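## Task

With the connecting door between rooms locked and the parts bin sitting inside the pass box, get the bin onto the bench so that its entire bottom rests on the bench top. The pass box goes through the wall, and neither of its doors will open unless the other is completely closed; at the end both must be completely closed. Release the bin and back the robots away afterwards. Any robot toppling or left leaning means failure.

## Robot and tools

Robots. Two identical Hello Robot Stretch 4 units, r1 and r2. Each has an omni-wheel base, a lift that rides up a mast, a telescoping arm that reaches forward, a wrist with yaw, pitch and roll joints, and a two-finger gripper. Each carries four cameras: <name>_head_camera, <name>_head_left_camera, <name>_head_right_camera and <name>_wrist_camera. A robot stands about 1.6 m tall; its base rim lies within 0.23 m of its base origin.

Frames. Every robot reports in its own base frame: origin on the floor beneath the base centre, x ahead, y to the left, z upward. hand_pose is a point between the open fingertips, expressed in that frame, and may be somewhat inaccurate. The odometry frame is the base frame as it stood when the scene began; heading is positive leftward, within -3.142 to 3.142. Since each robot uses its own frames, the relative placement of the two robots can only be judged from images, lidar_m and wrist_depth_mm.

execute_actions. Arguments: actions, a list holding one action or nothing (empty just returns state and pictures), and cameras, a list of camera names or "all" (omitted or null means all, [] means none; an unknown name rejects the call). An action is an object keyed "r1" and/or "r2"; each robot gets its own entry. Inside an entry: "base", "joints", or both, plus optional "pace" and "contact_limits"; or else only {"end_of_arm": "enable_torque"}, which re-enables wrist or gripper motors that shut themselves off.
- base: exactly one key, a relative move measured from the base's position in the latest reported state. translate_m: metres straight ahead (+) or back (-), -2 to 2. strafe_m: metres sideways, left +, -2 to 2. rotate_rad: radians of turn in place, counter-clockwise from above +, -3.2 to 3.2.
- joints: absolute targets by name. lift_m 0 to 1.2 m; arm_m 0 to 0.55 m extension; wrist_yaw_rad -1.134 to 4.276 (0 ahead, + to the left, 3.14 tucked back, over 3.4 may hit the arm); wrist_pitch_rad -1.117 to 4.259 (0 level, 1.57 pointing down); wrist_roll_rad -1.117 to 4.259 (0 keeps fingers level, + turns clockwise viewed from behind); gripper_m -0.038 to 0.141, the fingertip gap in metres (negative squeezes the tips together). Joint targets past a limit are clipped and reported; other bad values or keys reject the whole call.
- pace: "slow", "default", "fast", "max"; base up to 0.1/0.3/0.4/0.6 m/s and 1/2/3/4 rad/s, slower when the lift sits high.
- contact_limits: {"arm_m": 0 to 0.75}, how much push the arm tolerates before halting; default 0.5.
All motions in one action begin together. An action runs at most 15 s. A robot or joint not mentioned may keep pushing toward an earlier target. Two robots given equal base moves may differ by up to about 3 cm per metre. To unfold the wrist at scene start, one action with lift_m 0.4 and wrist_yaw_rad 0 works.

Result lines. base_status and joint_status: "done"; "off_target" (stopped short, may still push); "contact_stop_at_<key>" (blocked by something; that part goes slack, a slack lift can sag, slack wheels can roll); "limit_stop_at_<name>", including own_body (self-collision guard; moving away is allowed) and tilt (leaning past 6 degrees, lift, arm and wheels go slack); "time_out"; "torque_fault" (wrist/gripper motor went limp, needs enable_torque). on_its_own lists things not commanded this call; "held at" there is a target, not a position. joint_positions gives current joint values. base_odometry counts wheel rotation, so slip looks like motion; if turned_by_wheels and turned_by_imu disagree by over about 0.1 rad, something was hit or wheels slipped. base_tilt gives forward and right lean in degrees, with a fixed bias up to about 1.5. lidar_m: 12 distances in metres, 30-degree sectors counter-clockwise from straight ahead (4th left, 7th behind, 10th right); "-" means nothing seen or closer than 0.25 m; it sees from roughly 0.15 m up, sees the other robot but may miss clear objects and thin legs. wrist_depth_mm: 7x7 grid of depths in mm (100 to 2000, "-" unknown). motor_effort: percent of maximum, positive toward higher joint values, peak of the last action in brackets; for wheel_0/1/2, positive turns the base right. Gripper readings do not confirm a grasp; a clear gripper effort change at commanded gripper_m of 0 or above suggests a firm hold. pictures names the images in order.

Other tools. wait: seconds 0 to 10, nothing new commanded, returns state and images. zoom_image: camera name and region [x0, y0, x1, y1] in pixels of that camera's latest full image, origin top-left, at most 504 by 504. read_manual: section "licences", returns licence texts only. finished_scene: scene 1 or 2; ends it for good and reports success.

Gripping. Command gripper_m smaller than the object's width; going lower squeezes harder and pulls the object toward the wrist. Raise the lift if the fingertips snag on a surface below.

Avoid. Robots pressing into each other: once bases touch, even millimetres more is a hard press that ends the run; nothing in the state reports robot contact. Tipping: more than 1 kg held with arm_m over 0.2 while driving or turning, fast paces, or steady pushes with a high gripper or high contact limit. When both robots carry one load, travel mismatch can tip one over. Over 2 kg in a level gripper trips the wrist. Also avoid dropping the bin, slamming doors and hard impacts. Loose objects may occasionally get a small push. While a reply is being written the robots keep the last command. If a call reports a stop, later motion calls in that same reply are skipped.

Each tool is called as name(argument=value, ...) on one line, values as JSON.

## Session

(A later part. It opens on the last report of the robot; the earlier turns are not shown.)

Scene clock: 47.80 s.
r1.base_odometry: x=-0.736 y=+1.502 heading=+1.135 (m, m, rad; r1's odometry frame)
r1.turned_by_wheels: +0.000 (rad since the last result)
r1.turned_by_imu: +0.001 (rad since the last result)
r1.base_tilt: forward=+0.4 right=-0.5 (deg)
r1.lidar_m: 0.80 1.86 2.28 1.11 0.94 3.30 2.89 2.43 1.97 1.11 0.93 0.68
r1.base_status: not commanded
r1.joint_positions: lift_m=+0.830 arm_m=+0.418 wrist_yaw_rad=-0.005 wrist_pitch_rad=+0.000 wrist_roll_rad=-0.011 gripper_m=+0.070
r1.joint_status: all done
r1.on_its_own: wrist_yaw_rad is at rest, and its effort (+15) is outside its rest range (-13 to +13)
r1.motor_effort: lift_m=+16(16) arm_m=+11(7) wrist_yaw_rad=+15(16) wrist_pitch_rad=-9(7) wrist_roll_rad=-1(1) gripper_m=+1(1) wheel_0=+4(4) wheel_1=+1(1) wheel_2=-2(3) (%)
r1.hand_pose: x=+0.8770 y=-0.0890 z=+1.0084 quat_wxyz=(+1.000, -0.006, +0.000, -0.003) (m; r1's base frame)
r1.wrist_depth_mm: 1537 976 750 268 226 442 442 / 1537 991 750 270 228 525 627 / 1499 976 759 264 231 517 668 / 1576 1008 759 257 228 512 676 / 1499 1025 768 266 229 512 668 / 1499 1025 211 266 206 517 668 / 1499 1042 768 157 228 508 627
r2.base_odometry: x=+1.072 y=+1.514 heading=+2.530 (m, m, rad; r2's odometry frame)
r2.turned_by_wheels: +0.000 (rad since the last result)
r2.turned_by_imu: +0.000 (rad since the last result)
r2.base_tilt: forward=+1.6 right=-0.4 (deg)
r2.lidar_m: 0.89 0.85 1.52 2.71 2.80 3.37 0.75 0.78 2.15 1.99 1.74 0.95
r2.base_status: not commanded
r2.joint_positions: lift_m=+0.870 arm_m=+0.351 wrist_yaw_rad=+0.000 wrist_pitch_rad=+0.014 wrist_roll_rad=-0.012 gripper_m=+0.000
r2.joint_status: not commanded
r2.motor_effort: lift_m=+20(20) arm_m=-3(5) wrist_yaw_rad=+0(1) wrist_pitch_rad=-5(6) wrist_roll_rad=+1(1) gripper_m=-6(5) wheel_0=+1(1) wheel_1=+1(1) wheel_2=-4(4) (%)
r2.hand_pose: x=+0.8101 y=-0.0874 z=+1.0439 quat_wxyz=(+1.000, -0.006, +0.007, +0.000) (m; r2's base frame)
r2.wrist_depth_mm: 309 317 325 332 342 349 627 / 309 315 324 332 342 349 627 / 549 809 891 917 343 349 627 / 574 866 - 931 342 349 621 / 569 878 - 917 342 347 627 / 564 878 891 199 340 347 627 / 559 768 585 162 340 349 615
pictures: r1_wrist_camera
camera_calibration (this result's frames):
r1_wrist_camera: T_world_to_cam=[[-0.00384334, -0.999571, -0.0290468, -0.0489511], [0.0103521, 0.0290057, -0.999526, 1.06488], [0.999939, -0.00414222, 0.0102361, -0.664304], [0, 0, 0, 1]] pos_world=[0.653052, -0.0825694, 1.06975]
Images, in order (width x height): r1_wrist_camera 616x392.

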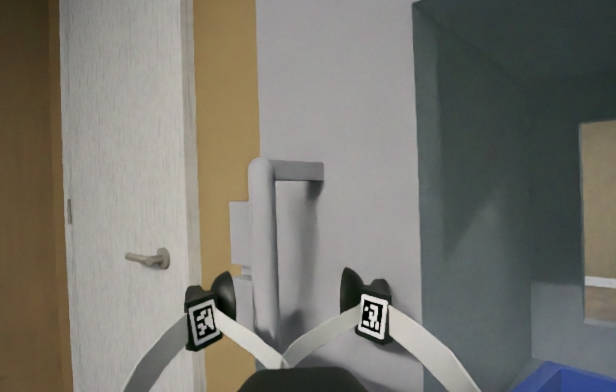

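execute_actions(actions=[{"r1": {"joints": {"gripper_m": -0.01}}}], cameras=["r1_wrist_camera", "r1_head_camera"])

Scene clock: 49.63 s.
r1.base_odometry: x=-0.736 y=+1.502 heading=+1.137 (m, m, rad; r1's odometry frame)
r1.turned_by_wheels: +0.002 (rad since the last result)
r1.turned_by_imu: +0.002 (rad since the last result)
r1.base_tilt: forward=+0.5 right=-0.4 (deg)
r1.lidar_m: 0.82 1.88 2.28 1.11 0.94 3.32 2.85 2.44 1.98 1.07 0.94 0.69
r1.base_status: not commanded
r1.joint_positions: lift_m=+0.830 arm_m=+0.420 wrist_yaw_rad=+0.017 wrist_pitch_rad=+0.001 wrist_roll_rad=-0.011 gripper_m=-0.009
r1.joint_status: all done
r1.on_its_own: wrist_yaw_rad is at rest, and its effort (-50) is outside its rest range (-13 to +13)
r1.motor_effort: lift_m=+16(16) arm_m=+3(11) wrist_yaw_rad=-50(49) wrist_pitch_rad=-7(9) wrist_roll_rad=-1(1) gripper_m=-16(16) wheel_0=+11(10) wheel_1=+4(4) wheel_2=+9(9) (%)
r1.hand_pose: x=+0.8804 y=-0.0825 z=+1.0083 quat_wxyz=(+1.000, -0.006, +0.000, +0.009) (m; r1's base frame)
r1.wrist_depth_mm: 1576 1078 778 277 226 407 442 / 1576 1098 788 278 227 459 621 / 1618 1078 798 271 228 455 640 / 1576 1098 809 256 229 449 640 / 1499 1118 820 266 231 445 640 / 1576 1138 208 206 220 445 634 / 1537 976 798 219 227 442 634
r2.base_odometry: x=+1.072 y=+1.514 heading=+2.530 (m, m, rad; r2's odometry frame)
r2.turned_by_wheels: +0.000 (rad since the last result)
r2.turned_by_imu: +0.000 (rad since the last result)
r2.base_tilt: forward=+1.6 right=-0.4 (deg)
r2.lidar_m: 0.87 0.87 1.54 2.71 2.79 3.37 0.74 0.78 2.17 2.00 1.72 0.94
r2.base_status: not commanded
r2.joint_positions: lift_m=+0.870 arm_m=+0.351 wrist_yaw_rad=+0.000 wrist_pitch_rad=+0.014 wrist_roll_rad=-0.012 gripper_m=+0.000
r2.joint_status: not commanded
r2.motor_effort: lift_m=+20(20) arm_m=-4(4) wrist_yaw_rad=+0(0) wrist_pitch_rad=-6(5) wrist_roll_rad=+0(1) gripper_m=-5(6) wheel_0=+1(1) wheel_1=+1(1) wheel_2=-4(4) (%)
r2.hand_pose: x=+0.8101 y=-0.0874 z=+1.0439 quat_wxyz=(+1.000, -0.006, +0.007, +0.000) (m; r2's base frame)
r2.wrist_depth_mm: 309 317 325 332 342 351 627 / 309 317 325 332 342 351 627 / 554 798 891 904 343 349 621 / 574 878 - 917 342 347 621 / 569 866 - 917 342 349 621 / 564 866 891 200 340 347 615 / 559 778 591 162 338 347 621
pictures: r1_head_camera, r1_wrist_camera
camera_calibration (this result's frames):
r1_wrist_camera: T_world_to_cam=[[0.0186186, -0.999405, -0.0290462, -0.0622083], [0.00935919, 0.0292242, -0.999529, 1.06545], [0.999783, 0.018338, 0.00989773, -0.665335], [0, 0, 0, 1]] pos_world=[0.656377, -0.0811073, 1.06973]
Images, in order (width x height): r1_head_camera 420x560, r1_wrist_camera 616x392.

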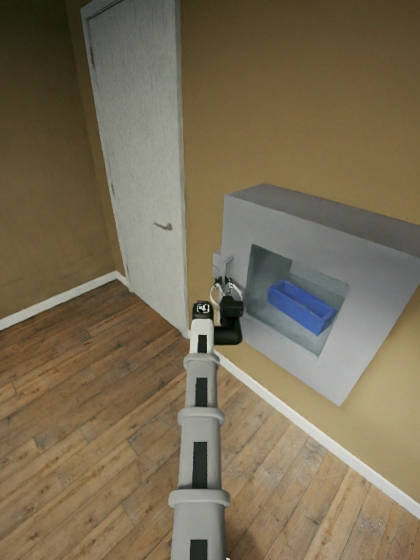

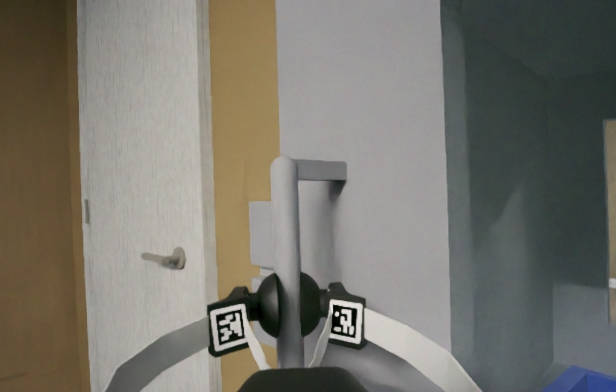

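execute_actions(actions=[{"r1": {"base": {"strafe_m": 0.04}, "joints": {"arm_m": 0.37, "wrist_yaw_rad": 0.05}, "pace": "slow"}}], cameras=["r1_wrist_camera", "r1_head_camera"])

Scene clock: 52.13 s.
r1.base_odometry: x=-0.773 y=+1.519 heading=+1.136 (m, m, rad; r1's odometry frame)
r1.turned_by_wheels: +0.000 (rad since the last result)
r1.turned_by_imu: +0.000 (rad since the last result)
r1.base_tilt: forward=+0.4 right=-0.4 (deg)
r1.lidar_m: 0.79 1.90 2.25 1.06 0.90 3.28 2.88 2.47 2.02 1.16 0.74 0.71
r1.base_status: done
r1.joint_positions: lift_m=+0.830 arm_m=+0.371 wrist_yaw_rad=+0.047 wrist_pitch_rad=+0.001 wrist_roll_rad=-0.011 gripper_m=-0.010
r1.joint_status: all done
r1.motor_effort: lift_m=+16(16) arm_m=-5(6) wrist_yaw_rad=+9(46) wrist_pitch_rad=-9(7) wrist_roll_rad=-1(1) gripper_m=-13(17) wheel_0=-3(7) wheel_1=+1(5) wheel_2=-2(8) (%)
r1.hand_pose: x=+0.8341 y=-0.0739 z=+1.0083 quat_wxyz=(+1.000, -0.006, +0.000, +0.023) (m; r1's base frame)
r1.wrist_depth_mm: 1618 1281 842 279 236 413 439 / 1537 1255 878 283 236 459 634 / 1576 1255 878 283 238 449 676 / 1576 1336 878 271 240 449 683 / 1576 1336 878 271 240 442 683 / 1661 1336 215 206 224 442 683 / 1576 1281 878 216 236 445 574
r2.base_odometry: x=+1.072 y=+1.514 heading=+2.530 (m, m, rad; r2's odometry frame)
r2.turned_by_wheels: +0.000 (rad since the last result)
r2.turned_by_imu: +0.000 (rad since the last result)
r2.base_tilt: forward=+1.6 right=-0.2 (deg)
r2.lidar_m: 0.87 0.86 1.52 2.72 2.77 3.32 0.76 0.77 2.17 1.99 1.72 0.93
r2.base_status: not commanded
r2.joint_positions: lift_m=+0.870 arm_m=+0.351 wrist_yaw_rad=+0.000 wrist_pitch_rad=+0.014 wrist_roll_rad=-0.012 gripper_m=+0.000
r2.joint_status: not commanded
r2.motor_effort: lift_m=+20(20) arm_m=-4(4) wrist_yaw_rad=+1(0) wrist_pitch_rad=-5(6) wrist_roll_rad=+1(1) gripper_m=-6(6) wheel_0=+1(1) wheel_1=+1(1) wheel_2=-4(4) (%)
r2.hand_pose: x=+0.8101 y=-0.0874 z=+1.0439 quat_wxyz=(+1.000, -0.006, +0.007, +0.000) (m; r2's base frame)
r2.wrist_depth_mm: 309 317 325 332 343 349 621 / 309 315 324 332 342 349 627 / 549 809 904 946 345 349 621 / 574 866 - 976 343 349 615 / 569 866 - 976 343 349 621 / 569 878 904 200 340 347 621 / 559 778 591 162 336 345 621
pictures: r1_head_camera, r1_wrist_camera
camera_calibration (this result's frames):
r1_wrist_camera: T_world_to_cam=[[0.0481786, -0.998416, -0.0290475, -0.077318], [0.00849228, 0.0294896, -0.999529, 1.06638], [0.998803, 0.0479093, 0.0098996, -0.616206], [0, 0, 0, 1]] pos_world=[0.610137, -0.0791207, 1.06973]
Images, in order (width x height): r1_head_camera 420x560, r1_wrist_camera 616x392.

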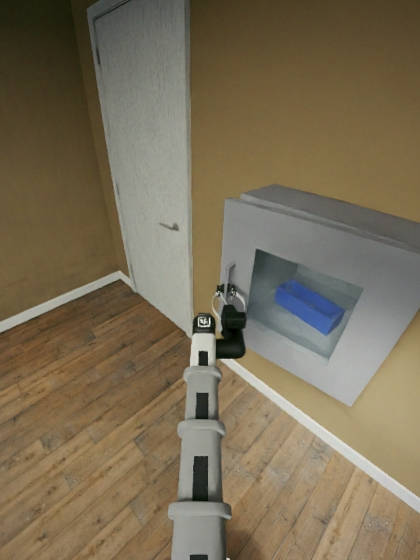

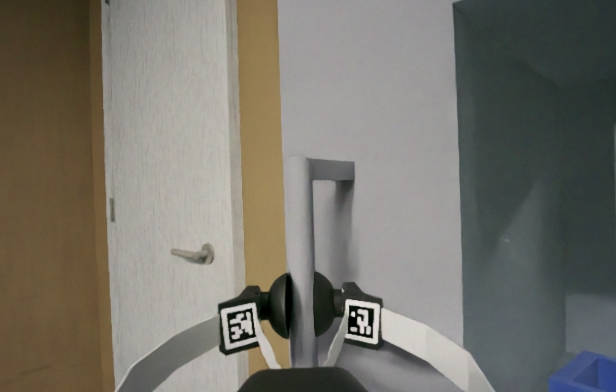

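execute_actions(actions=[{"r1": {"base": {"strafe_m": 0.055}, "joints": {"arm_m": 0.185}, "pace": "slow"}}], cameras=["r1_wrist_camera", "r1_head_camera"])

Scene clock: 55.70 s.
r1.base_odometry: x=-0.823 y=+1.542 heading=+1.137 (m, m, rad; r1's odometry frame)
r1.turned_by_wheels: +0.000 (rad since the last result)
r1.turned_by_imu: +0.000 (rad since the last result)
r1.base_tilt: forward=+0.4 right=-0.4 (deg)
r1.lidar_m: 0.63 1.95 2.21 1.03 0.87 3.26 2.96 2.47 2.12 1.17 0.73 0.65
r1.base_status: done
r1.joint_positions: lift_m=+0.830 arm_m=+0.186 wrist_yaw_rad=+0.058 wrist_pitch_rad=+0.002 wrist_roll_rad=-0.011 gripper_m=-0.010
r1.joint_status: all done
r1.on_its_own: wrist_yaw_rad is at rest, and its effort (-22) is outside its rest range (-13 to +13)
r1.motor_effort: lift_m=+16(16) arm_m=-6(4) wrist_yaw_rad=-22(44) wrist_pitch_rad=-13(11) wrist_roll_rad=-1(1) gripper_m=-14(13) wheel_0=+2(12) wheel_1=+0(4) wheel_2=+2(7) (%)
r1.hand_pose: x=+0.6500 y=-0.0707 z=+1.0080 quat_wxyz=(+1.000, -0.006, +0.001, +0.029) (m; r1's base frame)
r1.wrist_depth_mm: 1661 1756 1205 266 247 249 445 / 1661 1756 1255 268 250 609 699 / 1661 1756 1229 267 250 640 831 / 1708 1808 1255 263 251 634 866 / 1708 1808 1255 264 252 634 842 / 1618 1808 207 204 242 627 820 / 1708 1618 1205 213 248 597 580
r2.base_odometry: x=+1.072 y=+1.514 heading=+2.530 (m, m, rad; r2's odometry frame)
r2.turned_by_wheels: +0.000 (rad since the last result)
r2.turned_by_imu: +0.000 (rad since the last result)
r2.base_tilt: forward=+1.6 right=-0.4 (deg)
r2.lidar_m: 0.89 0.86 1.52 2.72 2.78 3.35 0.75 0.79 2.18 2.01 1.71 0.94
r2.base_status: not commanded
r2.joint_positions: lift_m=+0.870 arm_m=+0.351 wrist_yaw_rad=+0.000 wrist_pitch_rad=+0.014 wrist_roll_rad=-0.012 gripper_m=+0.000
r2.joint_status: not commanded
r2.motor_effort: lift_m=+20(20) arm_m=-4(4) wrist_yaw_rad=+0(0) wrist_pitch_rad=-5(6) wrist_roll_rad=+1(0) gripper_m=-6(6) wheel_0=+1(1) wheel_1=+1(1) wheel_2=-4(4) (%)
r2.hand_pose: x=+0.8101 y=-0.0874 z=+1.0439 quat_wxyz=(+1.000, -0.006, +0.007, +0.000) (m; r2's base frame)
r2.wrist_depth_mm: 309 317 324 332 342 349 621 / 310 315 325 332 342 351 621 / 549 809 991 1098 345 351 621 / 580 904 1618 1160 343 349 621 / 569 904 - 1160 342 349 621 / 564 904 960 200 340 347 621 / 559 768 585 162 338 347 615
pictures: r1_head_camera, r1_wrist_camera
camera_calibration (this result's frames):
r1_wrist_camera: T_world_to_cam=[[0.0590691, -0.997831, -0.0290481, -0.0722964], [0.00721026, 0.0295246, -0.999538, 1.06841], [0.998228, 0.0588324, 0.00893862, -0.430356], [0, 0, 0, 1]] pos_world=[0.42616, -0.0783651, 1.06966]
Images, in order (width x height): r1_head_camera 420x560, r1_wrist_camera 616x392.

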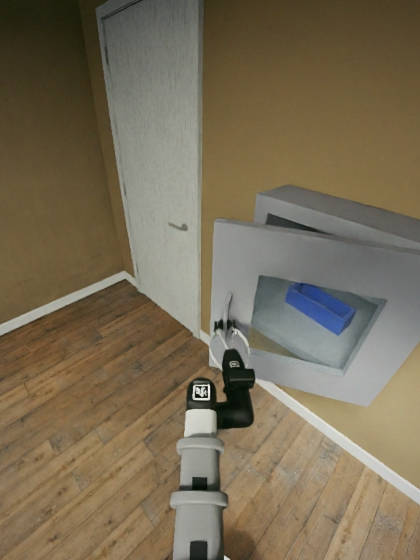

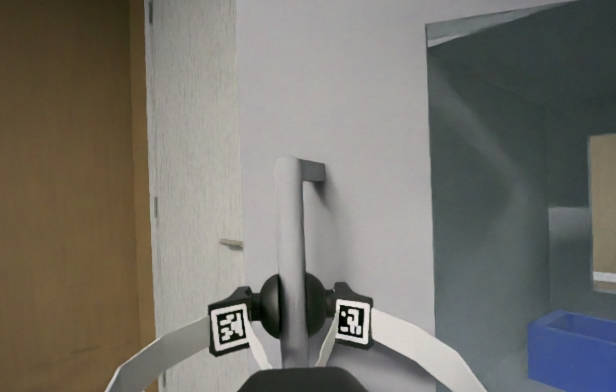

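execute_actions(actions=[{"r1": {"base": {"translate_m": -0.25}, "pace": "slow"}}], cameras=["r1_wrist_camera", "r1_head_camera"])

Scene clock: 60.00 s.
r1.base_odometry: x=-0.927 y=+1.315 heading=+1.136 (m, m, rad; r1's odometry frame)
r1.turned_by_wheels: -0.001 (rad since the last result)
r1.turned_by_imu: +0.003 (rad since the last result)
r1.base_tilt: forward=+0.5 right=-0.4 (deg)
r1.lidar_m: 0.62 2.34 2.38 0.80 0.73 3.07 2.71 2.30 2.32 1.39 1.17 0.70
r1.base_status: done
r1.joint_positions: lift_m=+0.830 arm_m=+0.186 wrist_yaw_rad=+0.046 wrist_pitch_rad=+0.002 wrist_roll_rad=-0.011 gripper_m=-0.010
r1.joint_status: not commanded
r1.motor_effort: lift_m=+16(16) arm_m=-5(6) wrist_yaw_rad=+10(36) wrist_pitch_rad=-12(9) wrist_roll_rad=-1(1) gripper_m=-15(14) wheel_0=-5(8) wheel_1=-3(3) wheel_2=+1(11) (%)
r1.hand_pose: x=+0.6490 y=-0.0740 z=+1.0080 quat_wxyz=(+1.000, -0.006, +0.001, +0.023) (m; r1's base frame)
r1.wrist_depth_mm: 1808 - 267 271 279 287 293 / 1863 - 266 271 312 676 699 / 1808 - 268 272 798 1042 1025 / 1756 - 268 271 282 1078 - / 1808 - 268 271 281 1098 - / 1863 - 267 206 207 842 750 / 1808 1921 267 215 278 634 661
r2.base_odometry: x=+1.072 y=+1.514 heading=+2.530 (m, m, rad; r2's odometry frame)
r2.turned_by_wheels: +0.000 (rad since the last result)
r2.turned_by_imu: +0.000 (rad since the last result)
r2.base_tilt: forward=+1.4 right=-0.3 (deg)
r2.lidar_m: 0.88 0.89 1.52 2.71 2.79 3.34 0.74 0.79 2.19 1.99 1.70 0.97
r2.base_status: not commanded
r2.joint_positions: lift_m=+0.870 arm_m=+0.351 wrist_yaw_rad=+0.000 wrist_pitch_rad=+0.014 wrist_roll_rad=-0.012 gripper_m=+0.000
r2.joint_status: not commanded
r2.motor_effort: lift_m=+20(20) arm_m=-4(4) wrist_yaw_rad=+1(0) wrist_pitch_rad=-6(6) wrist_roll_rad=+0(0) gripper_m=-5(6) wheel_0=+1(1) wheel_1=+1(0) wheel_2=-4(4) (%)
r2.hand_pose: x=+0.8101 y=-0.0874 z=+1.0439 quat_wxyz=(+1.000, -0.006, +0.007, +0.000) (m; r2's base frame)
r2.wrist_depth_mm: 309 317 325 332 343 351 627 / 309 317 324 332 342 349 627 / 549 809 1118 - 343 347 621 / 569 946 1397 - 343 351 621 / 569 946 1499 - 343 347 621 / 564 931 1078 200 340 345 627 / 564 768 585 162 338 347 621
pictures: r1_head_camera, r1_wrist_camera
camera_calibration (this result's frames):
r1_wrist_camera: T_world_to_cam=[[0.0477905, -0.998435, -0.029049, -0.0682652], [0.00753118, 0.0294416, -0.999538, 1.06829], [0.998829, 0.0475497, 0.00892642, -0.430456], [0, 0, 0, 1]] pos_world=[0.425169, -0.0791425, 1.06966]
Images, in order (width x height): r1_head_camera 420x560, r1_wrist_camera 616x392.

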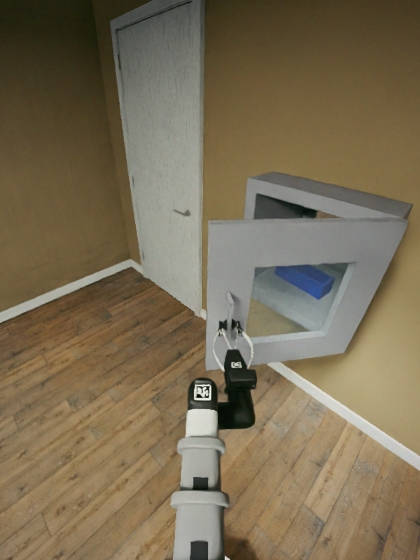

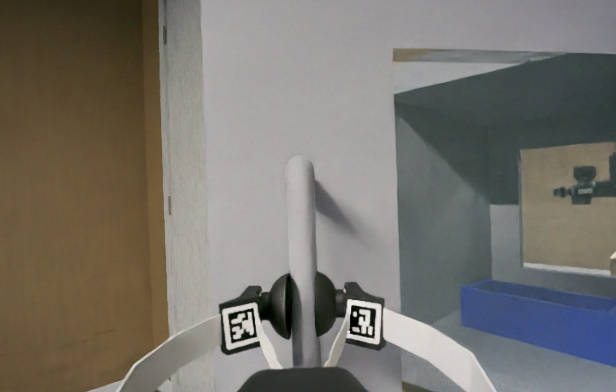

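execute_actions(actions=[{"r1": {"base": {"translate_m": -0.2}, "joints": {"arm_m": 0.36}, "pace": "slow"}}], cameras=["r1_wrist_camera", "r1_head_camera"])

Scene clock: 65.53 s.
r1.base_odometry: x=-1.012 y=+1.134 heading=+1.134 (m, m, rad; r1's odometry frame)
r1.turned_by_wheels: -0.002 (rad since the last result)
r1.turned_by_imu: -0.001 (rad since the last result)
r1.base_tilt: forward=+0.4 right=-0.4 (deg)
r1.lidar_m: 0.79 2.52 1.14 0.66 0.76 2.94 2.58 2.16 2.17 1.56 1.30 0.92
r1.base_status: done
r1.joint_positions: lift_m=+0.830 arm_m=+0.359 wrist_yaw_rad=+0.041 wrist_pitch_rad=+0.001 wrist_roll_rad=-0.011 gripper_m=-0.010
r1.joint_status: all done
r1.on_its_own: wrist_yaw_rad is at rest, and its effort (+25) is outside its rest range (-13 to +13)
r1.motor_effort: lift_m=+16(16) arm_m=+5(5) wrist_yaw_rad=+25(25) wrist_pitch_rad=-11(12) wrist_roll_rad=-1(1) gripper_m=-15(14) wheel_0=-9(11) wheel_1=-7(6) wheel_2=-4(3) (%)
r1.hand_pose: x=+0.8219 y=-0.0755 z=+1.0082 quat_wxyz=(+1.000, -0.006, +0.000, +0.021) (m; r1's base frame)
r1.wrist_depth_mm: 1863 - 263 272 285 296 307 / 1808 - 263 272 312 676 691 / 1863 - 264 270 842 1098 1042 / 1808 - 263 267 842 1118 - / 1863 - 264 267 283 1118 - / 1808 - 259 213 188 831 759 / 1808 - 260 213 282 634 661
r2.base_odometry: x=+1.072 y=+1.514 heading=+2.530 (m, m, rad; r2's odometry frame)
r2.turned_by_wheels: +0.000 (rad since the last result)
r2.turned_by_imu: +0.001 (rad since the last result)
r2.base_tilt: forward=+1.4 right=-0.5 (deg)
r2.lidar_m: 0.89 0.89 1.54 2.71 2.78 3.35 0.76 0.79 2.18 1.99 1.73 0.94
r2.base_status: not commanded
r2.joint_positions: lift_m=+0.870 arm_m=+0.351 wrist_yaw_rad=+0.000 wrist_pitch_rad=+0.014 wrist_roll_rad=-0.012 gripper_m=+0.000
r2.joint_status: not commanded
r2.motor_effort: lift_m=+20(20) arm_m=-4(4) wrist_yaw_rad=+0(0) wrist_pitch_rad=-6(5) wrist_roll_rad=+0(1) gripper_m=-7(6) wheel_0=+1(1) wheel_1=+1(1) wheel_2=-4(4) (%)
r2.hand_pose: x=+0.8101 y=-0.0874 z=+1.0439 quat_wxyz=(+1.000, -0.006, +0.007, +0.000) (m; r2's base frame)
r2.wrist_depth_mm: 309 315 324 332 342 353 621 / 307 315 324 332 342 349 621 / 549 809 1138 - 343 349 621 / 574 960 - - 342 351 621 / 569 946 - - 342 347 615 / 564 946 1098 200 340 347 621 / 559 759 585 162 336 347 615
pictures: r1_head_camera, r1_wrist_camera
camera_calibration (this result's frames):
r1_wrist_camera: T_world_to_cam=[[0.0427197, -0.998665, -0.0290484, -0.0738586], [0.00836888, 0.0294316, -0.999532, 1.06654], [0.999052, 0.0424565, 0.00961502, -0.604339], [0, 0, 0, 1]] pos_world=[0.597996, -0.0794917, 1.0697]
Images, in order (width x height): r1_head_camera 420x560, r1_wrist_camera 616x392.

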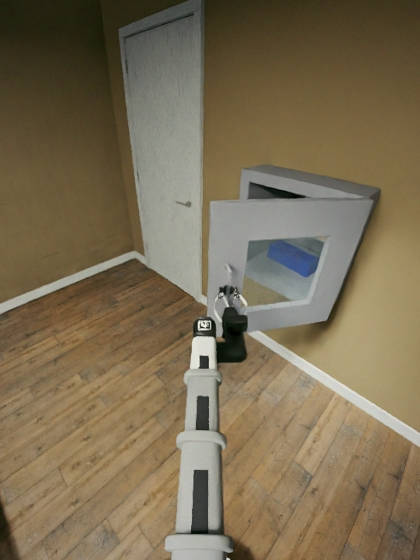

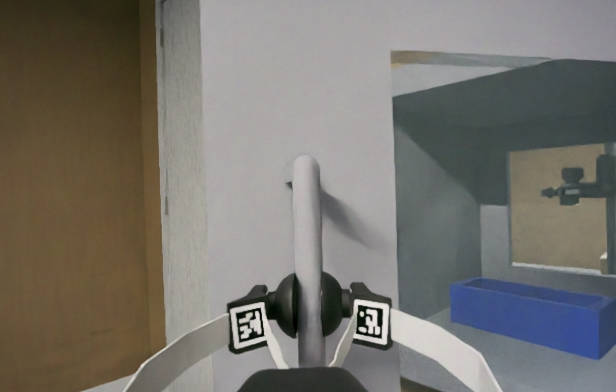

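execute_actions(actions=[{"r1": {"base": {"strafe_m": -0.105}, "joints": {"arm_m": 0.17}, "pace": "slow"}}], cameras=["r1_wrist_camera", "r1_head_camera"])

Scene clock: 69.17 s.
r1.base_odometry: x=-0.916 y=+1.090 heading=+1.134 (m, m, rad; r1's odometry frame)
r1.turned_by_wheels: -0.001 (rad since the last result)
r1.turned_by_imu: +0.002 (rad since the last result)
r1.base_tilt: forward=+0.5 right=-0.4 (deg)
r1.lidar_m: 0.59 2.51 1.33 0.79 0.92 3.00 2.47 2.09 2.10 1.46 1.23 0.78
r1.base_status: done
r1.joint_positions: lift_m=+0.830 arm_m=+0.171 wrist_yaw_rad=+0.040 wrist_pitch_rad=+0.002 wrist_roll_rad=-0.011 gripper_m=-0.009
r1.joint_status: all done
r1.on_its_own: wrist_yaw_rad is at rest, and its effort (+27) is outside its rest range (-13 to +13)
r1.motor_effort: lift_m=+16(16) arm_m=-8(6) wrist_yaw_rad=+27(56) wrist_pitch_rad=-11(12) wrist_roll_rad=+0(1) gripper_m=-15(17) wheel_0=-7(17) wheel_1=-3(10) wheel_2=-2(7) (%)
r1.hand_pose: x=+0.6341 y=-0.0757 z=+1.0080 quat_wxyz=(+1.000, -0.006, +0.001, +0.020) (m; r1's base frame)
r1.wrist_depth_mm: - - 249 285 336 404 492 / - - 248 283 382 427 496 / - - 249 283 1182 1182 508 / - - 249 272 1229 - 512 / - - 249 272 1182 - 508 / - - 241 207 187 878 508 / - - 210 219 842 469 508
r2.base_odometry: x=+1.072 y=+1.514 heading=+2.530 (m, m, rad; r2's odometry frame)
r2.turned_by_wheels: +0.000 (rad since the last result)
r2.turned_by_imu: +0.000 (rad since the last result)
r2.base_tilt: forward=+1.5 right=-0.3 (deg)
r2.lidar_m: 0.88 0.86 1.53 2.72 2.76 3.34 0.75 0.78 2.18 1.99 1.69 0.93
r2.base_status: not commanded
r2.joint_positions: lift_m=+0.870 arm_m=+0.351 wrist_yaw_rad=+0.000 wrist_pitch_rad=+0.014 wrist_roll_rad=-0.012 gripper_m=+0.000
r2.joint_status: not commanded
r2.motor_effort: lift_m=+21(20) arm_m=-4(4) wrist_yaw_rad=+0(1) wrist_pitch_rad=-6(6) wrist_roll_rad=+0(1) gripper_m=-5(6) wheel_0=+1(1) wheel_1=+1(1) wheel_2=-4(4) (%)
r2.hand_pose: x=+0.8101 y=-0.0874 z=+1.0439 quat_wxyz=(+1.000, -0.006, +0.007, +0.000) (m; r2's base frame)
r2.wrist_depth_mm: 307 317 324 330 342 351 627 / 309 317 325 330 342 351 627 / 549 809 1464 - 343 351 621 / 580 1182 - - 342 349 627 / 569 1464 - - 342 349 627 / 564 1008 1308 200 338 349 621 / 554 778 591 162 338 347 615
pictures: r1_head_camera, r1_wrist_camera
camera_calibration (this result's frames):
r1_wrist_camera: T_world_to_cam=[[0.0419755, -0.998696, -0.0290495, -0.0655815], [0.0076526, 0.0293957, -0.999539, 1.06836], [0.999089, 0.0417338, 0.00887652, -0.416022], [0, 0, 0, 1]] pos_world=[0.41022, -0.079539, 1.06966]
Images, in order (width x height): r1_head_camera 420x560, r1_wrist_camera 616x392.

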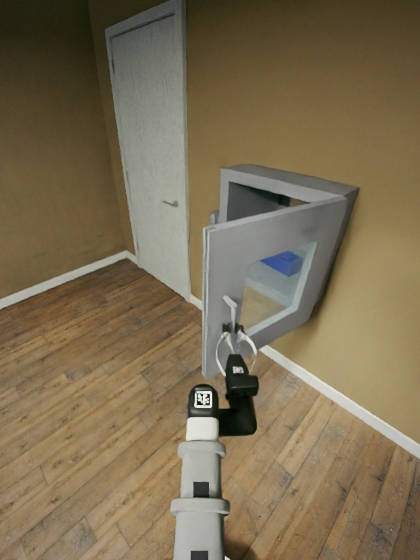

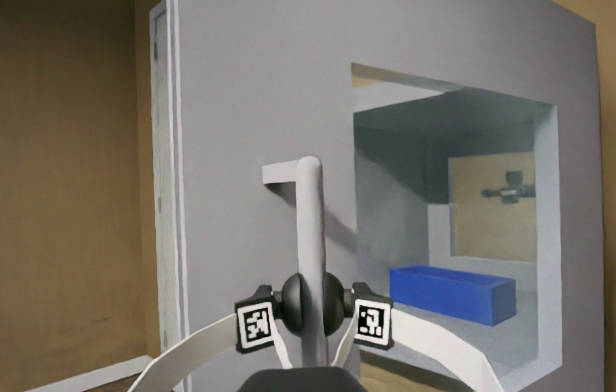

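execute_actions(actions=[{"r1": {"base": {"strafe_m": -0.165}, "joints": {"arm_m": 0.04}, "pace": "slow"}}], cameras=["r1_wrist_camera", "r1_head_camera"])

Scene clock: 72.40 s.
r1.base_odometry: x=-0.767 y=+1.020 heading=+1.133 (m, m, rad; r1's odometry frame)
r1.turned_by_wheels: +0.000 (rad since the last result)
r1.turned_by_imu: +0.001 (rad since the last result)
r1.base_tilt: forward=+0.4 right=-0.4 (deg)
r1.lidar_m: 0.51 2.24 2.70 0.95 1.14 3.13 2.34 1.98 1.97 1.35 1.12 0.85
r1.base_status: done
r1.joint_positions: lift_m=+0.830 arm_m=+0.041 wrist_yaw_rad=+0.050 wrist_pitch_rad=+0.001 wrist_roll_rad=-0.011 gripper_m=-0.010
r1.joint_status: all done
r1.motor_effort: lift_m=+16(16) arm_m=-5(7) wrist_yaw_rad=+1(27) wrist_pitch_rad=-10(13) wrist_roll_rad=-2(1) gripper_m=-7(16) wheel_0=+2(8) wheel_1=-3(11) wheel_2=-1(2) (%)
r1.hand_pose: x=+0.5043 y=-0.0730 z=+1.0082 quat_wxyz=(+1.000, -0.006, +0.000, +0.025) (m; r1's base frame)
r1.wrist_depth_mm: - 274 320 397 512 866 759 / - 274 319 404 512 820 768 / - 273 317 1138 1118 820 759 / - 273 298 1205 1397 809 759 / - 274 300 1205 1366 798 778 / - 277 290 201 931 798 768 / - 265 220 186 500 788 768
r2.base_odometry: x=+1.072 y=+1.514 heading=+2.530 (m, m, rad; r2's odometry frame)
r2.turned_by_wheels: +0.000 (rad since the last result)
r2.turned_by_imu: +0.000 (rad since the last result)
r2.base_tilt: forward=+1.5 right=-0.2 (deg)
r2.lidar_m: 0.88 0.87 1.50 2.72 2.77 3.34 0.76 0.78 2.16 1.99 1.70 0.93
r2.base_status: not commanded
r2.joint_positions: lift_m=+0.870 arm_m=+0.351 wrist_yaw_rad=+0.000 wrist_pitch_rad=+0.014 wrist_roll_rad=-0.012 gripper_m=+0.000
r2.joint_status: not commanded
r2.motor_effort: lift_m=+21(21) arm_m=-4(4) wrist_yaw_rad=+0(0) wrist_pitch_rad=-6(6) wrist_roll_rad=+1(0) gripper_m=-6(7) wheel_0=+1(1) wheel_1=+1(1) wheel_2=-4(4) (%)
r2.hand_pose: x=+0.8101 y=-0.0874 z=+1.0439 quat_wxyz=(+1.000, -0.006, +0.007, +0.000) (m; r2's base frame)
r2.wrist_depth_mm: 309 317 324 334 342 349 627 / 307 315 324 330 342 351 621 / 549 809 - - 343 349 627 / 574 1366 - - 342 347 615 / 569 1336 - - 342 349 615 / 564 1098 - 200 340 349 621 / 564 778 591 162 338 345 627
pictures: r1_head_camera, r1_wrist_camera
camera_calibration (this result's frames):
r1_wrist_camera: T_world_to_cam=[[0.0510525, -0.998273, -0.0290476, -0.0620309], [0.0082661, 0.0295069, -0.99953, 1.0692], [0.998662, 0.0507884, 0.00975823, -0.286477], [0, 0, 0, 1]] pos_world=[0.280423, -0.0789229, 1.06969]
Images, in order (width x height): r1_head_camera 420x560, r1_wrist_camera 616x392.

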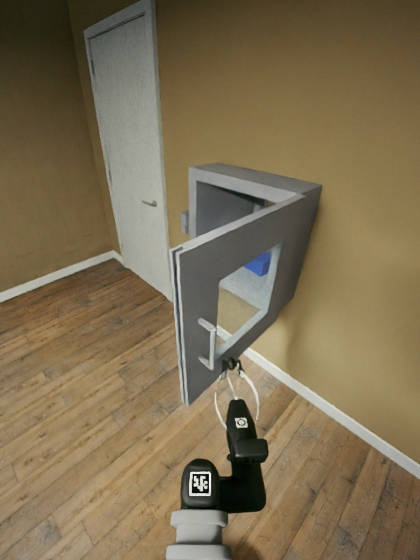

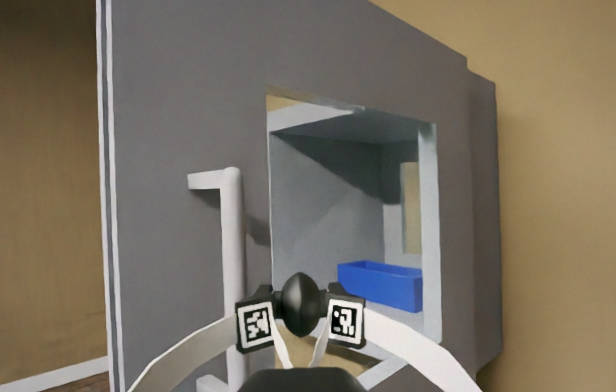

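zoom_image(camera="r1_wrist_camera", region=[300, 220, 460, 340])

Region (300, 220, 460, 340) of r1_wrist_camera's 616x392 image, scaled by 3.150; it fills the top 378 rows of this view, and the rest is white.

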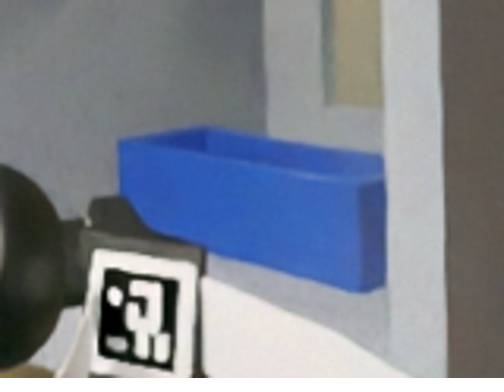

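execute_actions(actions=[{"r1": {"base": {"rotate_rad": -0.785}, "joints": {"lift_m": 0.3, "arm_m": 0.0}, "pace": "fast"}}], cameras=["r1_head_camera"])

Scene clock: 79.40 s.
r1.base_odometry: x=-0.767 y=+1.020 heading=+0.348 (m, m, rad; r1's odometry frame)
r1.turned_by_wheels: -0.785 (rad since the last result)
r1.turned_by_imu: -0.804 (rad since the last result)
r1.base_tilt: forward=+0.5 right=-0.4 (deg)
r1.lidar_m: 1.12 0.46 0.51 2.70 1.07 0.95 3.17 2.87 2.03 1.96 1.65 1.19
r1.base_status: done
r1.joint_positions: lift_m=+0.300 arm_m=+0.001 wrist_yaw_rad=+0.050 wrist_pitch_rad=+0.001 wrist_roll_rad=-0.011 gripper_m=-0.010
r1.joint_status: all done
r1.motor_effort: lift_m=+16(16) arm_m=-5(9) wrist_yaw_rad=+0(0) wrist_pitch_rad=-10(10) wrist_roll_rad=-2(0) gripper_m=-8(8) wheel_0=-1(5) wheel_1=+1(10) wheel_2=+1(7) (%)
r1.hand_pose: x=+0.4643 y=-0.0729 z=+0.4782 quat_wxyz=(+1.000, -0.006, +0.000, +0.025) (m; r1's base frame)
r1.wrist_depth_mm: 809 917 917 917 904 904 917 / 788 931 931 917 904 904 891 / 931 917 931 917 917 917 904 / 931 917 891 917 931 917 891 / 931 931 917 917 917 917 904 / 931 931 917 202 904 917 891 / 931 931 549 185 917 917 917
r2.base_odometry: x=+1.072 y=+1.514 heading=+2.530 (m, m, rad; r2's odometry frame)
r2.turned_by_wheels: +0.000 (rad since the last result)
r2.turned_by_imu: +0.001 (rad since the last result)
r2.base_tilt: forward=+1.5 right=-0.5 (deg)
r2.lidar_m: 0.87 0.87 1.53 2.72 2.78 3.37 0.76 0.78 2.15 2.00 1.74 0.95
r2.base_status: not commanded
r2.joint_positions: lift_m=+0.870 arm_m=+0.351 wrist_yaw_rad=+0.000 wrist_pitch_rad=+0.014 wrist_roll_rad=-0.012 gripper_m=+0.000
r2.joint_status: not commanded
r2.motor_effort: lift_m=+20(20) arm_m=-4(4) wrist_yaw_rad=+1(1) wrist_pitch_rad=-6(5) wrist_roll_rad=+0(0) gripper_m=-6(5) wheel_0=+1(1) wheel_1=+1(1) wheel_2=-4(4) (%)
r2.hand_pose: x=+0.8101 y=-0.0874 z=+1.0439 quat_wxyz=(+1.000, -0.006, +0.007, +0.000) (m; r2's base frame)
r2.wrist_depth_mm: 310 317 324 334 342 351 627 / 309 317 325 332 342 349 627 / 544 798 - - 342 349 627 / 574 1336 - - 342 349 621 / 569 1336 - - 342 349 621 / 569 1118 - 200 340 347 621 / 559 768 591 162 338 347 621
pictures: r1_head_camera
Images, in order (width x height): r1_head_camera 420x560.

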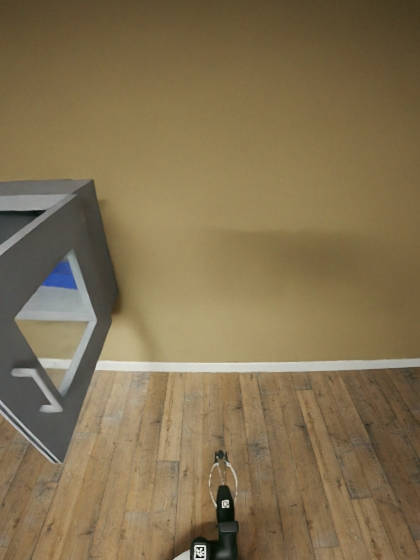

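execute_actions(actions=[{"r1": {"base": {"strafe_m": 0.81}, "joints": {"gripper_m": 0.1}, "pace": "fast"}}], cameras=["r1_head_camera", "r1_wrist_camera"])

Scene clock: 83.33 s.
r1.base_odometry: x=-1.044 y=+1.781 heading=+0.348 (m, m, rad; r1's odometry frame)
r1.turned_by_wheels: +0.000 (rad since the last result)
r1.turned_by_imu: -0.003 (rad since the last result)
r1.base_tilt: forward=+0.4 right=-0.4 (deg)
r1.lidar_m: 0.90 0.92 1.56 1.91 1.97 0.77 0.73 0.80 2.90 2.78 0.45 0.50
r1.base_status: done
r1.joint_positions: lift_m=+0.300 arm_m=+0.001 wrist_yaw_rad=+0.050 wrist_pitch_rad=+0.001 wrist_roll_rad=-0.011 gripper_m=+0.100
r1.joint_status: all done
r1.motor_effort: lift_m=+17(17) arm_m=-5(5) wrist_yaw_rad=+0(0) wrist_pitch_rad=-7(9) wrist_roll_rad=-1(1) gripper_m=+0(6) wheel_0=+1(11) wheel_1=-1(14) wheel_2=+0(1) (%)
r1.hand_pose: x=+0.4643 y=-0.0729 z=+0.4782 quat_wxyz=(+1.000, -0.006, +0.000, +0.025) (m; r1's base frame)
r1.wrist_depth_mm: 904 798 1229 - 891 569 427 / 904 741 699 691 699 668 904 / 931 931 904 904 904 891 904 / 946 917 917 917 917 891 917 / 931 904 917 904 891 904 891 / 917 917 904 904 201 904 917 / 917 917 904 146 891 904 904
r2.base_odometry: x=+1.072 y=+1.514 heading=+2.530 (m, m, rad; r2's odometry frame)
r2.turned_by_wheels: +0.000 (rad since the last result)
r2.turned_by_imu: +0.000 (rad since the last result)
r2.base_tilt: forward=+1.4 right=-0.5 (deg)
r2.lidar_m: 0.90 0.88 1.51 2.71 2.78 3.36 0.77 0.79 2.17 2.00 1.72 0.96
r2.base_status: not commanded
r2.joint_positions: lift_m=+0.870 arm_m=+0.351 wrist_yaw_rad=+0.000 wrist_pitch_rad=+0.014 wrist_roll_rad=-0.012 gripper_m=+0.000
r2.joint_status: not commanded
r2.motor_effort: lift_m=+21(20) arm_m=-4(4) wrist_yaw_rad=+0(0) wrist_pitch_rad=-5(6) wrist_roll_rad=+0(1) gripper_m=-6(7) wheel_0=+1(1) wheel_1=+1(1) wheel_2=-4(4) (%)
r2.hand_pose: x=+0.8101 y=-0.0874 z=+1.0439 quat_wxyz=(+1.000, -0.006, +0.007, +0.000) (m; r2's base frame)
r2.wrist_depth_mm: 309 317 324 334 340 351 627 / 310 317 324 330 342 349 621 / 544 809 - - 343 349 621 / 574 1366 - - 342 349 621 / 569 1336 - - 343 349 621 / 564 1118 - 200 338 347 621 / 559 768 591 162 338 347 615
pictures: r1_head_camera, r1_wrist_camera
camera_calibration (this result's frames):
r1_wrist_camera: T_world_to_cam=[[0.0515448, -0.998248, -0.0290469, -0.0754697], [0.00848733, 0.0295224, -0.999528, 0.539671], [0.998635, 0.0512739, 0.00999419, -0.241439], [0, 0, 0, 1]] pos_world=[0.240419, -0.0788903, 0.539637]
Images, in order (width x height): r1_head_camera 420x560, r1_wrist_camera 616x392.

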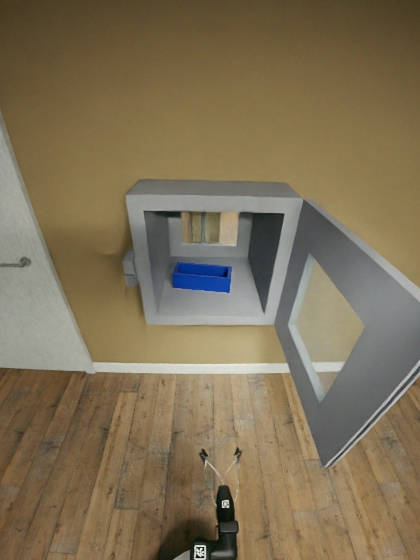

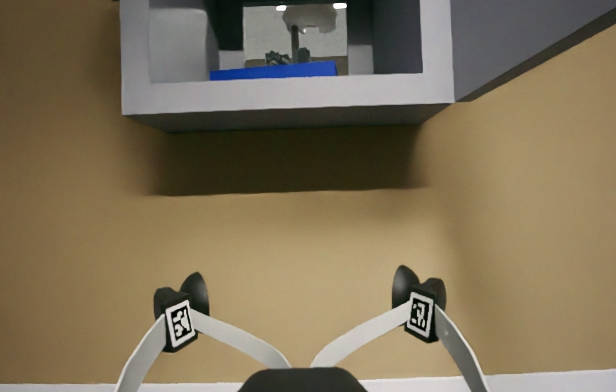

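zoom_image(camera="r1_head_camera", region=[120, 180, 310, 340])

Region (120, 180, 310, 340) of r1_head_camera's 420x560 image, scaled by 2.653, with more detail than that image has; it fills the top 424 rows of this view, and the rest is white.

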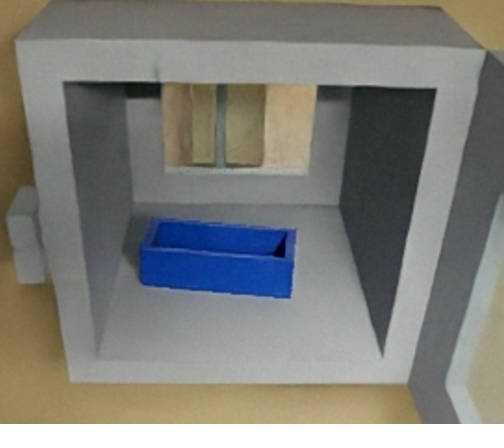

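execute_actions(actions=[{"r1": {"base": {"translate_m": 0.2}, "joints": {"lift_m": 0.78, "arm_m": 0.2, "wrist_yaw_rad": 0.0}, "pace": "fast"}}], cameras=["r1_wrist_camera", "r1_head_camera"])

Scene clock: 96.00 s.
r1.base_odometry: x=-0.856 y=+1.850 heading=+0.348 (m, m, rad; r1's odometry frame)
r1.turned_by_wheels: +0.000 (rad since the last result)
r1.turned_by_imu: +0.000 (rad since the last result)
r1.base_tilt: forward=+0.4 right=-0.4 (deg)
r1.lidar_m: 0.70 0.74 1.21 1.88 1.99 1.01 0.92 3.47 2.90 2.80 0.35 0.49
r1.base_status: done
r1.joint_positions: lift_m=+0.780 arm_m=+0.199 wrist_yaw_rad=+0.000 wrist_pitch_rad=+0.000 wrist_roll_rad=-0.011 gripper_m=+0.100
r1.joint_status: all done
r1.motor_effort: lift_m=+21(23) arm_m=+5(3) wrist_yaw_rad=-1(3) wrist_pitch_rad=-7(9) wrist_roll_rad=-2(2) gripper_m=-1(0) wheel_0=-1(3) wheel_1=+0(4) wheel_2=+0(11) (%)
r1.hand_pose: x=+0.6585 y=-0.0874 z=+0.9579 quat_wxyz=(+1.000, -0.006, +0.000, +0.000) (m; r1's base frame)
r1.wrist_depth_mm: 462 517 530 544 539 379 315 / 477 676 809 820 691 384 315 / 469 723 - 1808 715 389 314 / 469 715 - - 741 399 315 / 466 707 - - 741 397 315 / 462 597 500 603 202 377 314 / 466 508 496 146 564 353 315
r2.base_odometry: x=+1.072 y=+1.514 heading=+2.530 (m, m, rad; r2's odometry frame)
r2.turned_by_wheels: +0.000 (rad since the last result)
r2.turned_by_imu: +0.001 (rad since the last result)
r2.base_tilt: forward=+1.4 right=-0.3 (deg)
r2.lidar_m: 0.88 0.87 1.52 2.71 2.78 3.37 0.74 0.76 2.15 2.00 1.73 0.95
r2.base_status: not commanded
r2.joint_positions: lift_m=+0.870 arm_m=+0.351 wrist_yaw_rad=+0.000 wrist_pitch_rad=+0.014 wrist_roll_rad=-0.012 gripper_m=+0.000
r2.joint_status: not commanded
r2.motor_effort: lift_m=+20(20) arm_m=-4(4) wrist_yaw_rad=+1(0) wrist_pitch_rad=-6(6) wrist_roll_rad=+0(0) gripper_m=-7(7) wheel_0=+1(1) wheel_1=+1(1) wheel_2=-4(4) (%)
r2.hand_pose: x=+0.8101 y=-0.0874 z=+1.0439 quat_wxyz=(+1.000, -0.006, +0.007, +0.000) (m; r2's base frame)
r2.wrist_depth_mm: 309 317 325 332 342 349 627 / 307 317 325 330 342 351 627 / 549 809 - - 343 349 627 / 574 1336 - - 342 349 621 / 569 1336 - - 342 349 621 / 564 1118 - 200 340 345 615 / 559 778 591 162 338 347 621
pictures: r1_head_camera, r1_wrist_camera
camera_calibration (this result's frames):
r1_wrist_camera: T_world_to_cam=[[0.00180098, -0.999576, -0.0290465, -0.053346], [0.0100538, 0.0290632, -0.999527, 1.01686], [0.999948, 0.00150811, 0.0101019, -0.444742], [0, 0, 0, 1]] pos_world=[0.434592, -0.0822059, 1.01932]
Images, in order (width x height): r1_head_camera 420x560, r1_wrist_camera 616x392.

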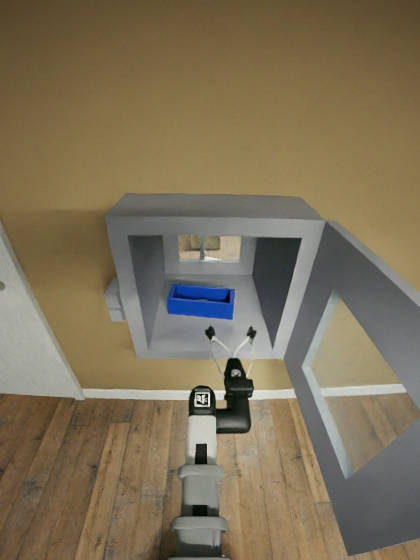

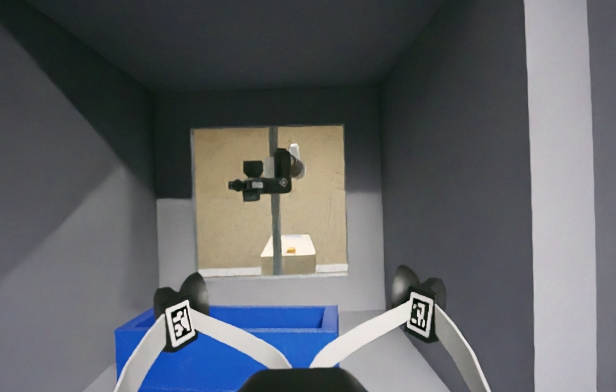

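zoom_image(camera="r1_head_camera", region=[140, 260, 270, 350])

Region (140, 260, 270, 350) of r1_head_camera's 420x560 image, scaled by 3.877, with more detail than that image has; it fills the top 349 rows of this view, and the rest is white.

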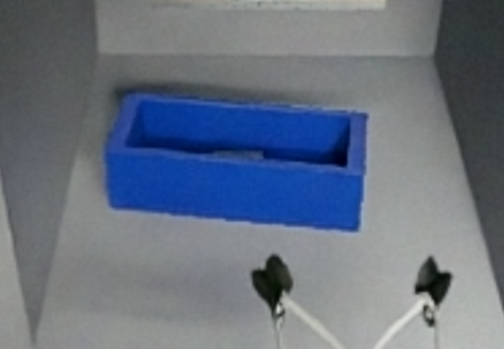

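zoom_image(camera="r1_wrist_camera", region=[100, 250, 500, 392])

Region (100, 250, 500, 392) of r1_wrist_camera's 616x392 image, scaled by 1.260; it fills the top 179 rows of this view, and the rest is white.

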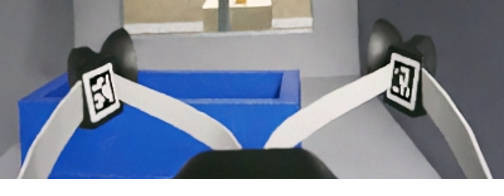

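execute_actions(actions=[{"r1": {"base": {"translate_m": 0.2}, "joints": {"arm_m": 0.0, "gripper_m": 0.0, "wrist_yaw_rad": 0.5, "lift_m": 0.68}}}], cameras=["r1_wrist_camera", "r1_head_camera"])

Scene clock: 116.97 s.
r1.base_odometry: x=-0.668 y=+1.918 heading=+0.349 (m, m, rad; r1's odometry frame)
r1.turned_by_wheels: +0.000 (rad since the last result)
r1.turned_by_imu: +0.001 (rad since the last result)
r1.base_tilt: forward=+0.5 right=-0.4 (deg)
r1.lidar_m: 0.49 0.51 1.00 1.90 1.99 1.22 1.14 3.71 2.89 0.31 0.34 0.44
r1.base_status: done
r1.joint_positions: lift_m=+0.680 arm_m=+0.001 wrist_yaw_rad=+0.500 wrist_pitch_rad=+0.001 wrist_roll_rad=-0.011 gripper_m=+0.000
r1.joint_status: all done
r1.motor_effort: lift_m=+16(17) arm_m=-5(6) wrist_yaw_rad=+0(6) wrist_pitch_rad=-7(10) wrist_roll_rad=-1(1) gripper_m=-4(6) wheel_0=+1(5) wheel_1=+2(5) wheel_2=+2(9) (%)
r1.hand_pose: x=+0.4669 y=+0.0616 z=+0.8583 quat_wxyz=(+0.969, -0.005, -0.001, +0.247) (m; r1's base frame)
r1.wrist_depth_mm: 778 691 407 591 768 707 691 / 778 370 410 597 831 - - / 788 370 407 591 831 1078 - / 768 683 402 580 842 - - / 778 691 399 544 549 521 473 / 788 707 364 202 459 418 379 / 778 707 342 186 327 362 357
r2.base_odometry: x=+1.072 y=+1.514 heading=+2.530 (m, m, rad; r2's odometry frame)
r2.turned_by_wheels: +0.000 (rad since the last result)
r2.turned_by_imu: +0.001 (rad since the last result)
r2.base_tilt: forward=+1.4 right=-0.4 (deg)
r2.lidar_m: 0.88 0.87 1.53 2.71 2.79 3.37 0.74 0.78 2.19 1.99 1.72 0.92
r2.base_status: not commanded
r2.joint_positions: lift_m=+0.870 arm_m=+0.351 wrist_yaw_rad=+0.000 wrist_pitch_rad=+0.014 wrist_roll_rad=-0.012 gripper_m=+0.000
r2.joint_status: not commanded
r2.motor_effort: lift_m=+20(20) arm_m=-4(4) wrist_yaw_rad=+0(0) wrist_pitch_rad=-6(5) wrist_roll_rad=+0(1) gripper_m=-7(5) wheel_0=+1(1) wheel_1=+1(1) wheel_2=-4(4) (%)
r2.hand_pose: x=+0.8101 y=-0.0874 z=+1.0439 quat_wxyz=(+1.000, -0.006, +0.007, +0.000) (m; r2's base frame)
r2.wrist_depth_mm: 309 317 325 332 343 351 627 / 309 315 324 332 342 349 621 / 549 809 - - 342 349 621 / 569 1336 - - 342 349 621 / 569 1336 1499 - 342 349 621 / 564 1118 1464 200 340 347 621 / 559 768 585 162 338 347 621
pictures: r1_head_camera, r1_wrist_camera
camera_calibration (this result's frames):
r1_wrist_camera: T_world_to_cam=[[0.480649, -0.876432, -0.029047, -0.138177], [-0.00522056, 0.0302636, -0.999528, 0.92194], [0.876898, 0.480574, 0.00997071, -0.224321], [0, 0, 0, 1]] pos_world=[0.267934, -0.0412012, 0.919728]
Images, in order (width x height): r1_head_camera 420x560, r1_wrist_camera 616x392.

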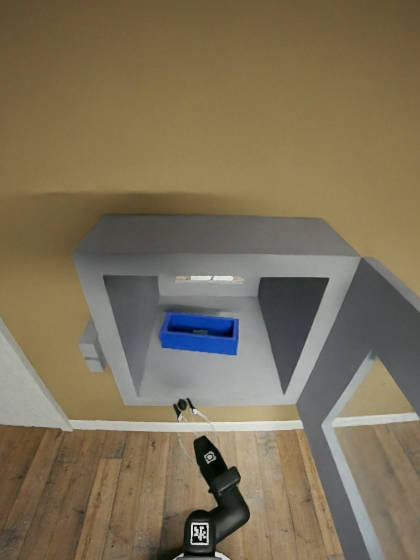

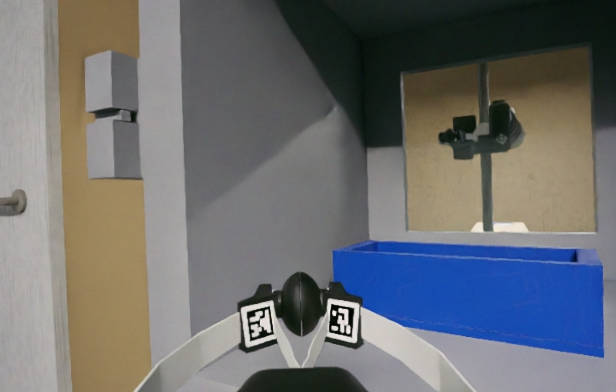

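zoom_image(camera="r1_wrist_camera", region=[300, 220, 616, 392])

Region (300, 220, 616, 392) of r1_wrist_camera's 616x392 image, scaled by 1.595; it fills the top 274 rows of this view, and the rest is white.

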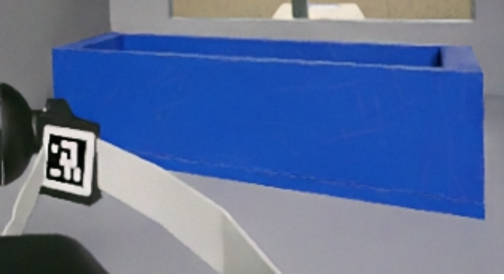

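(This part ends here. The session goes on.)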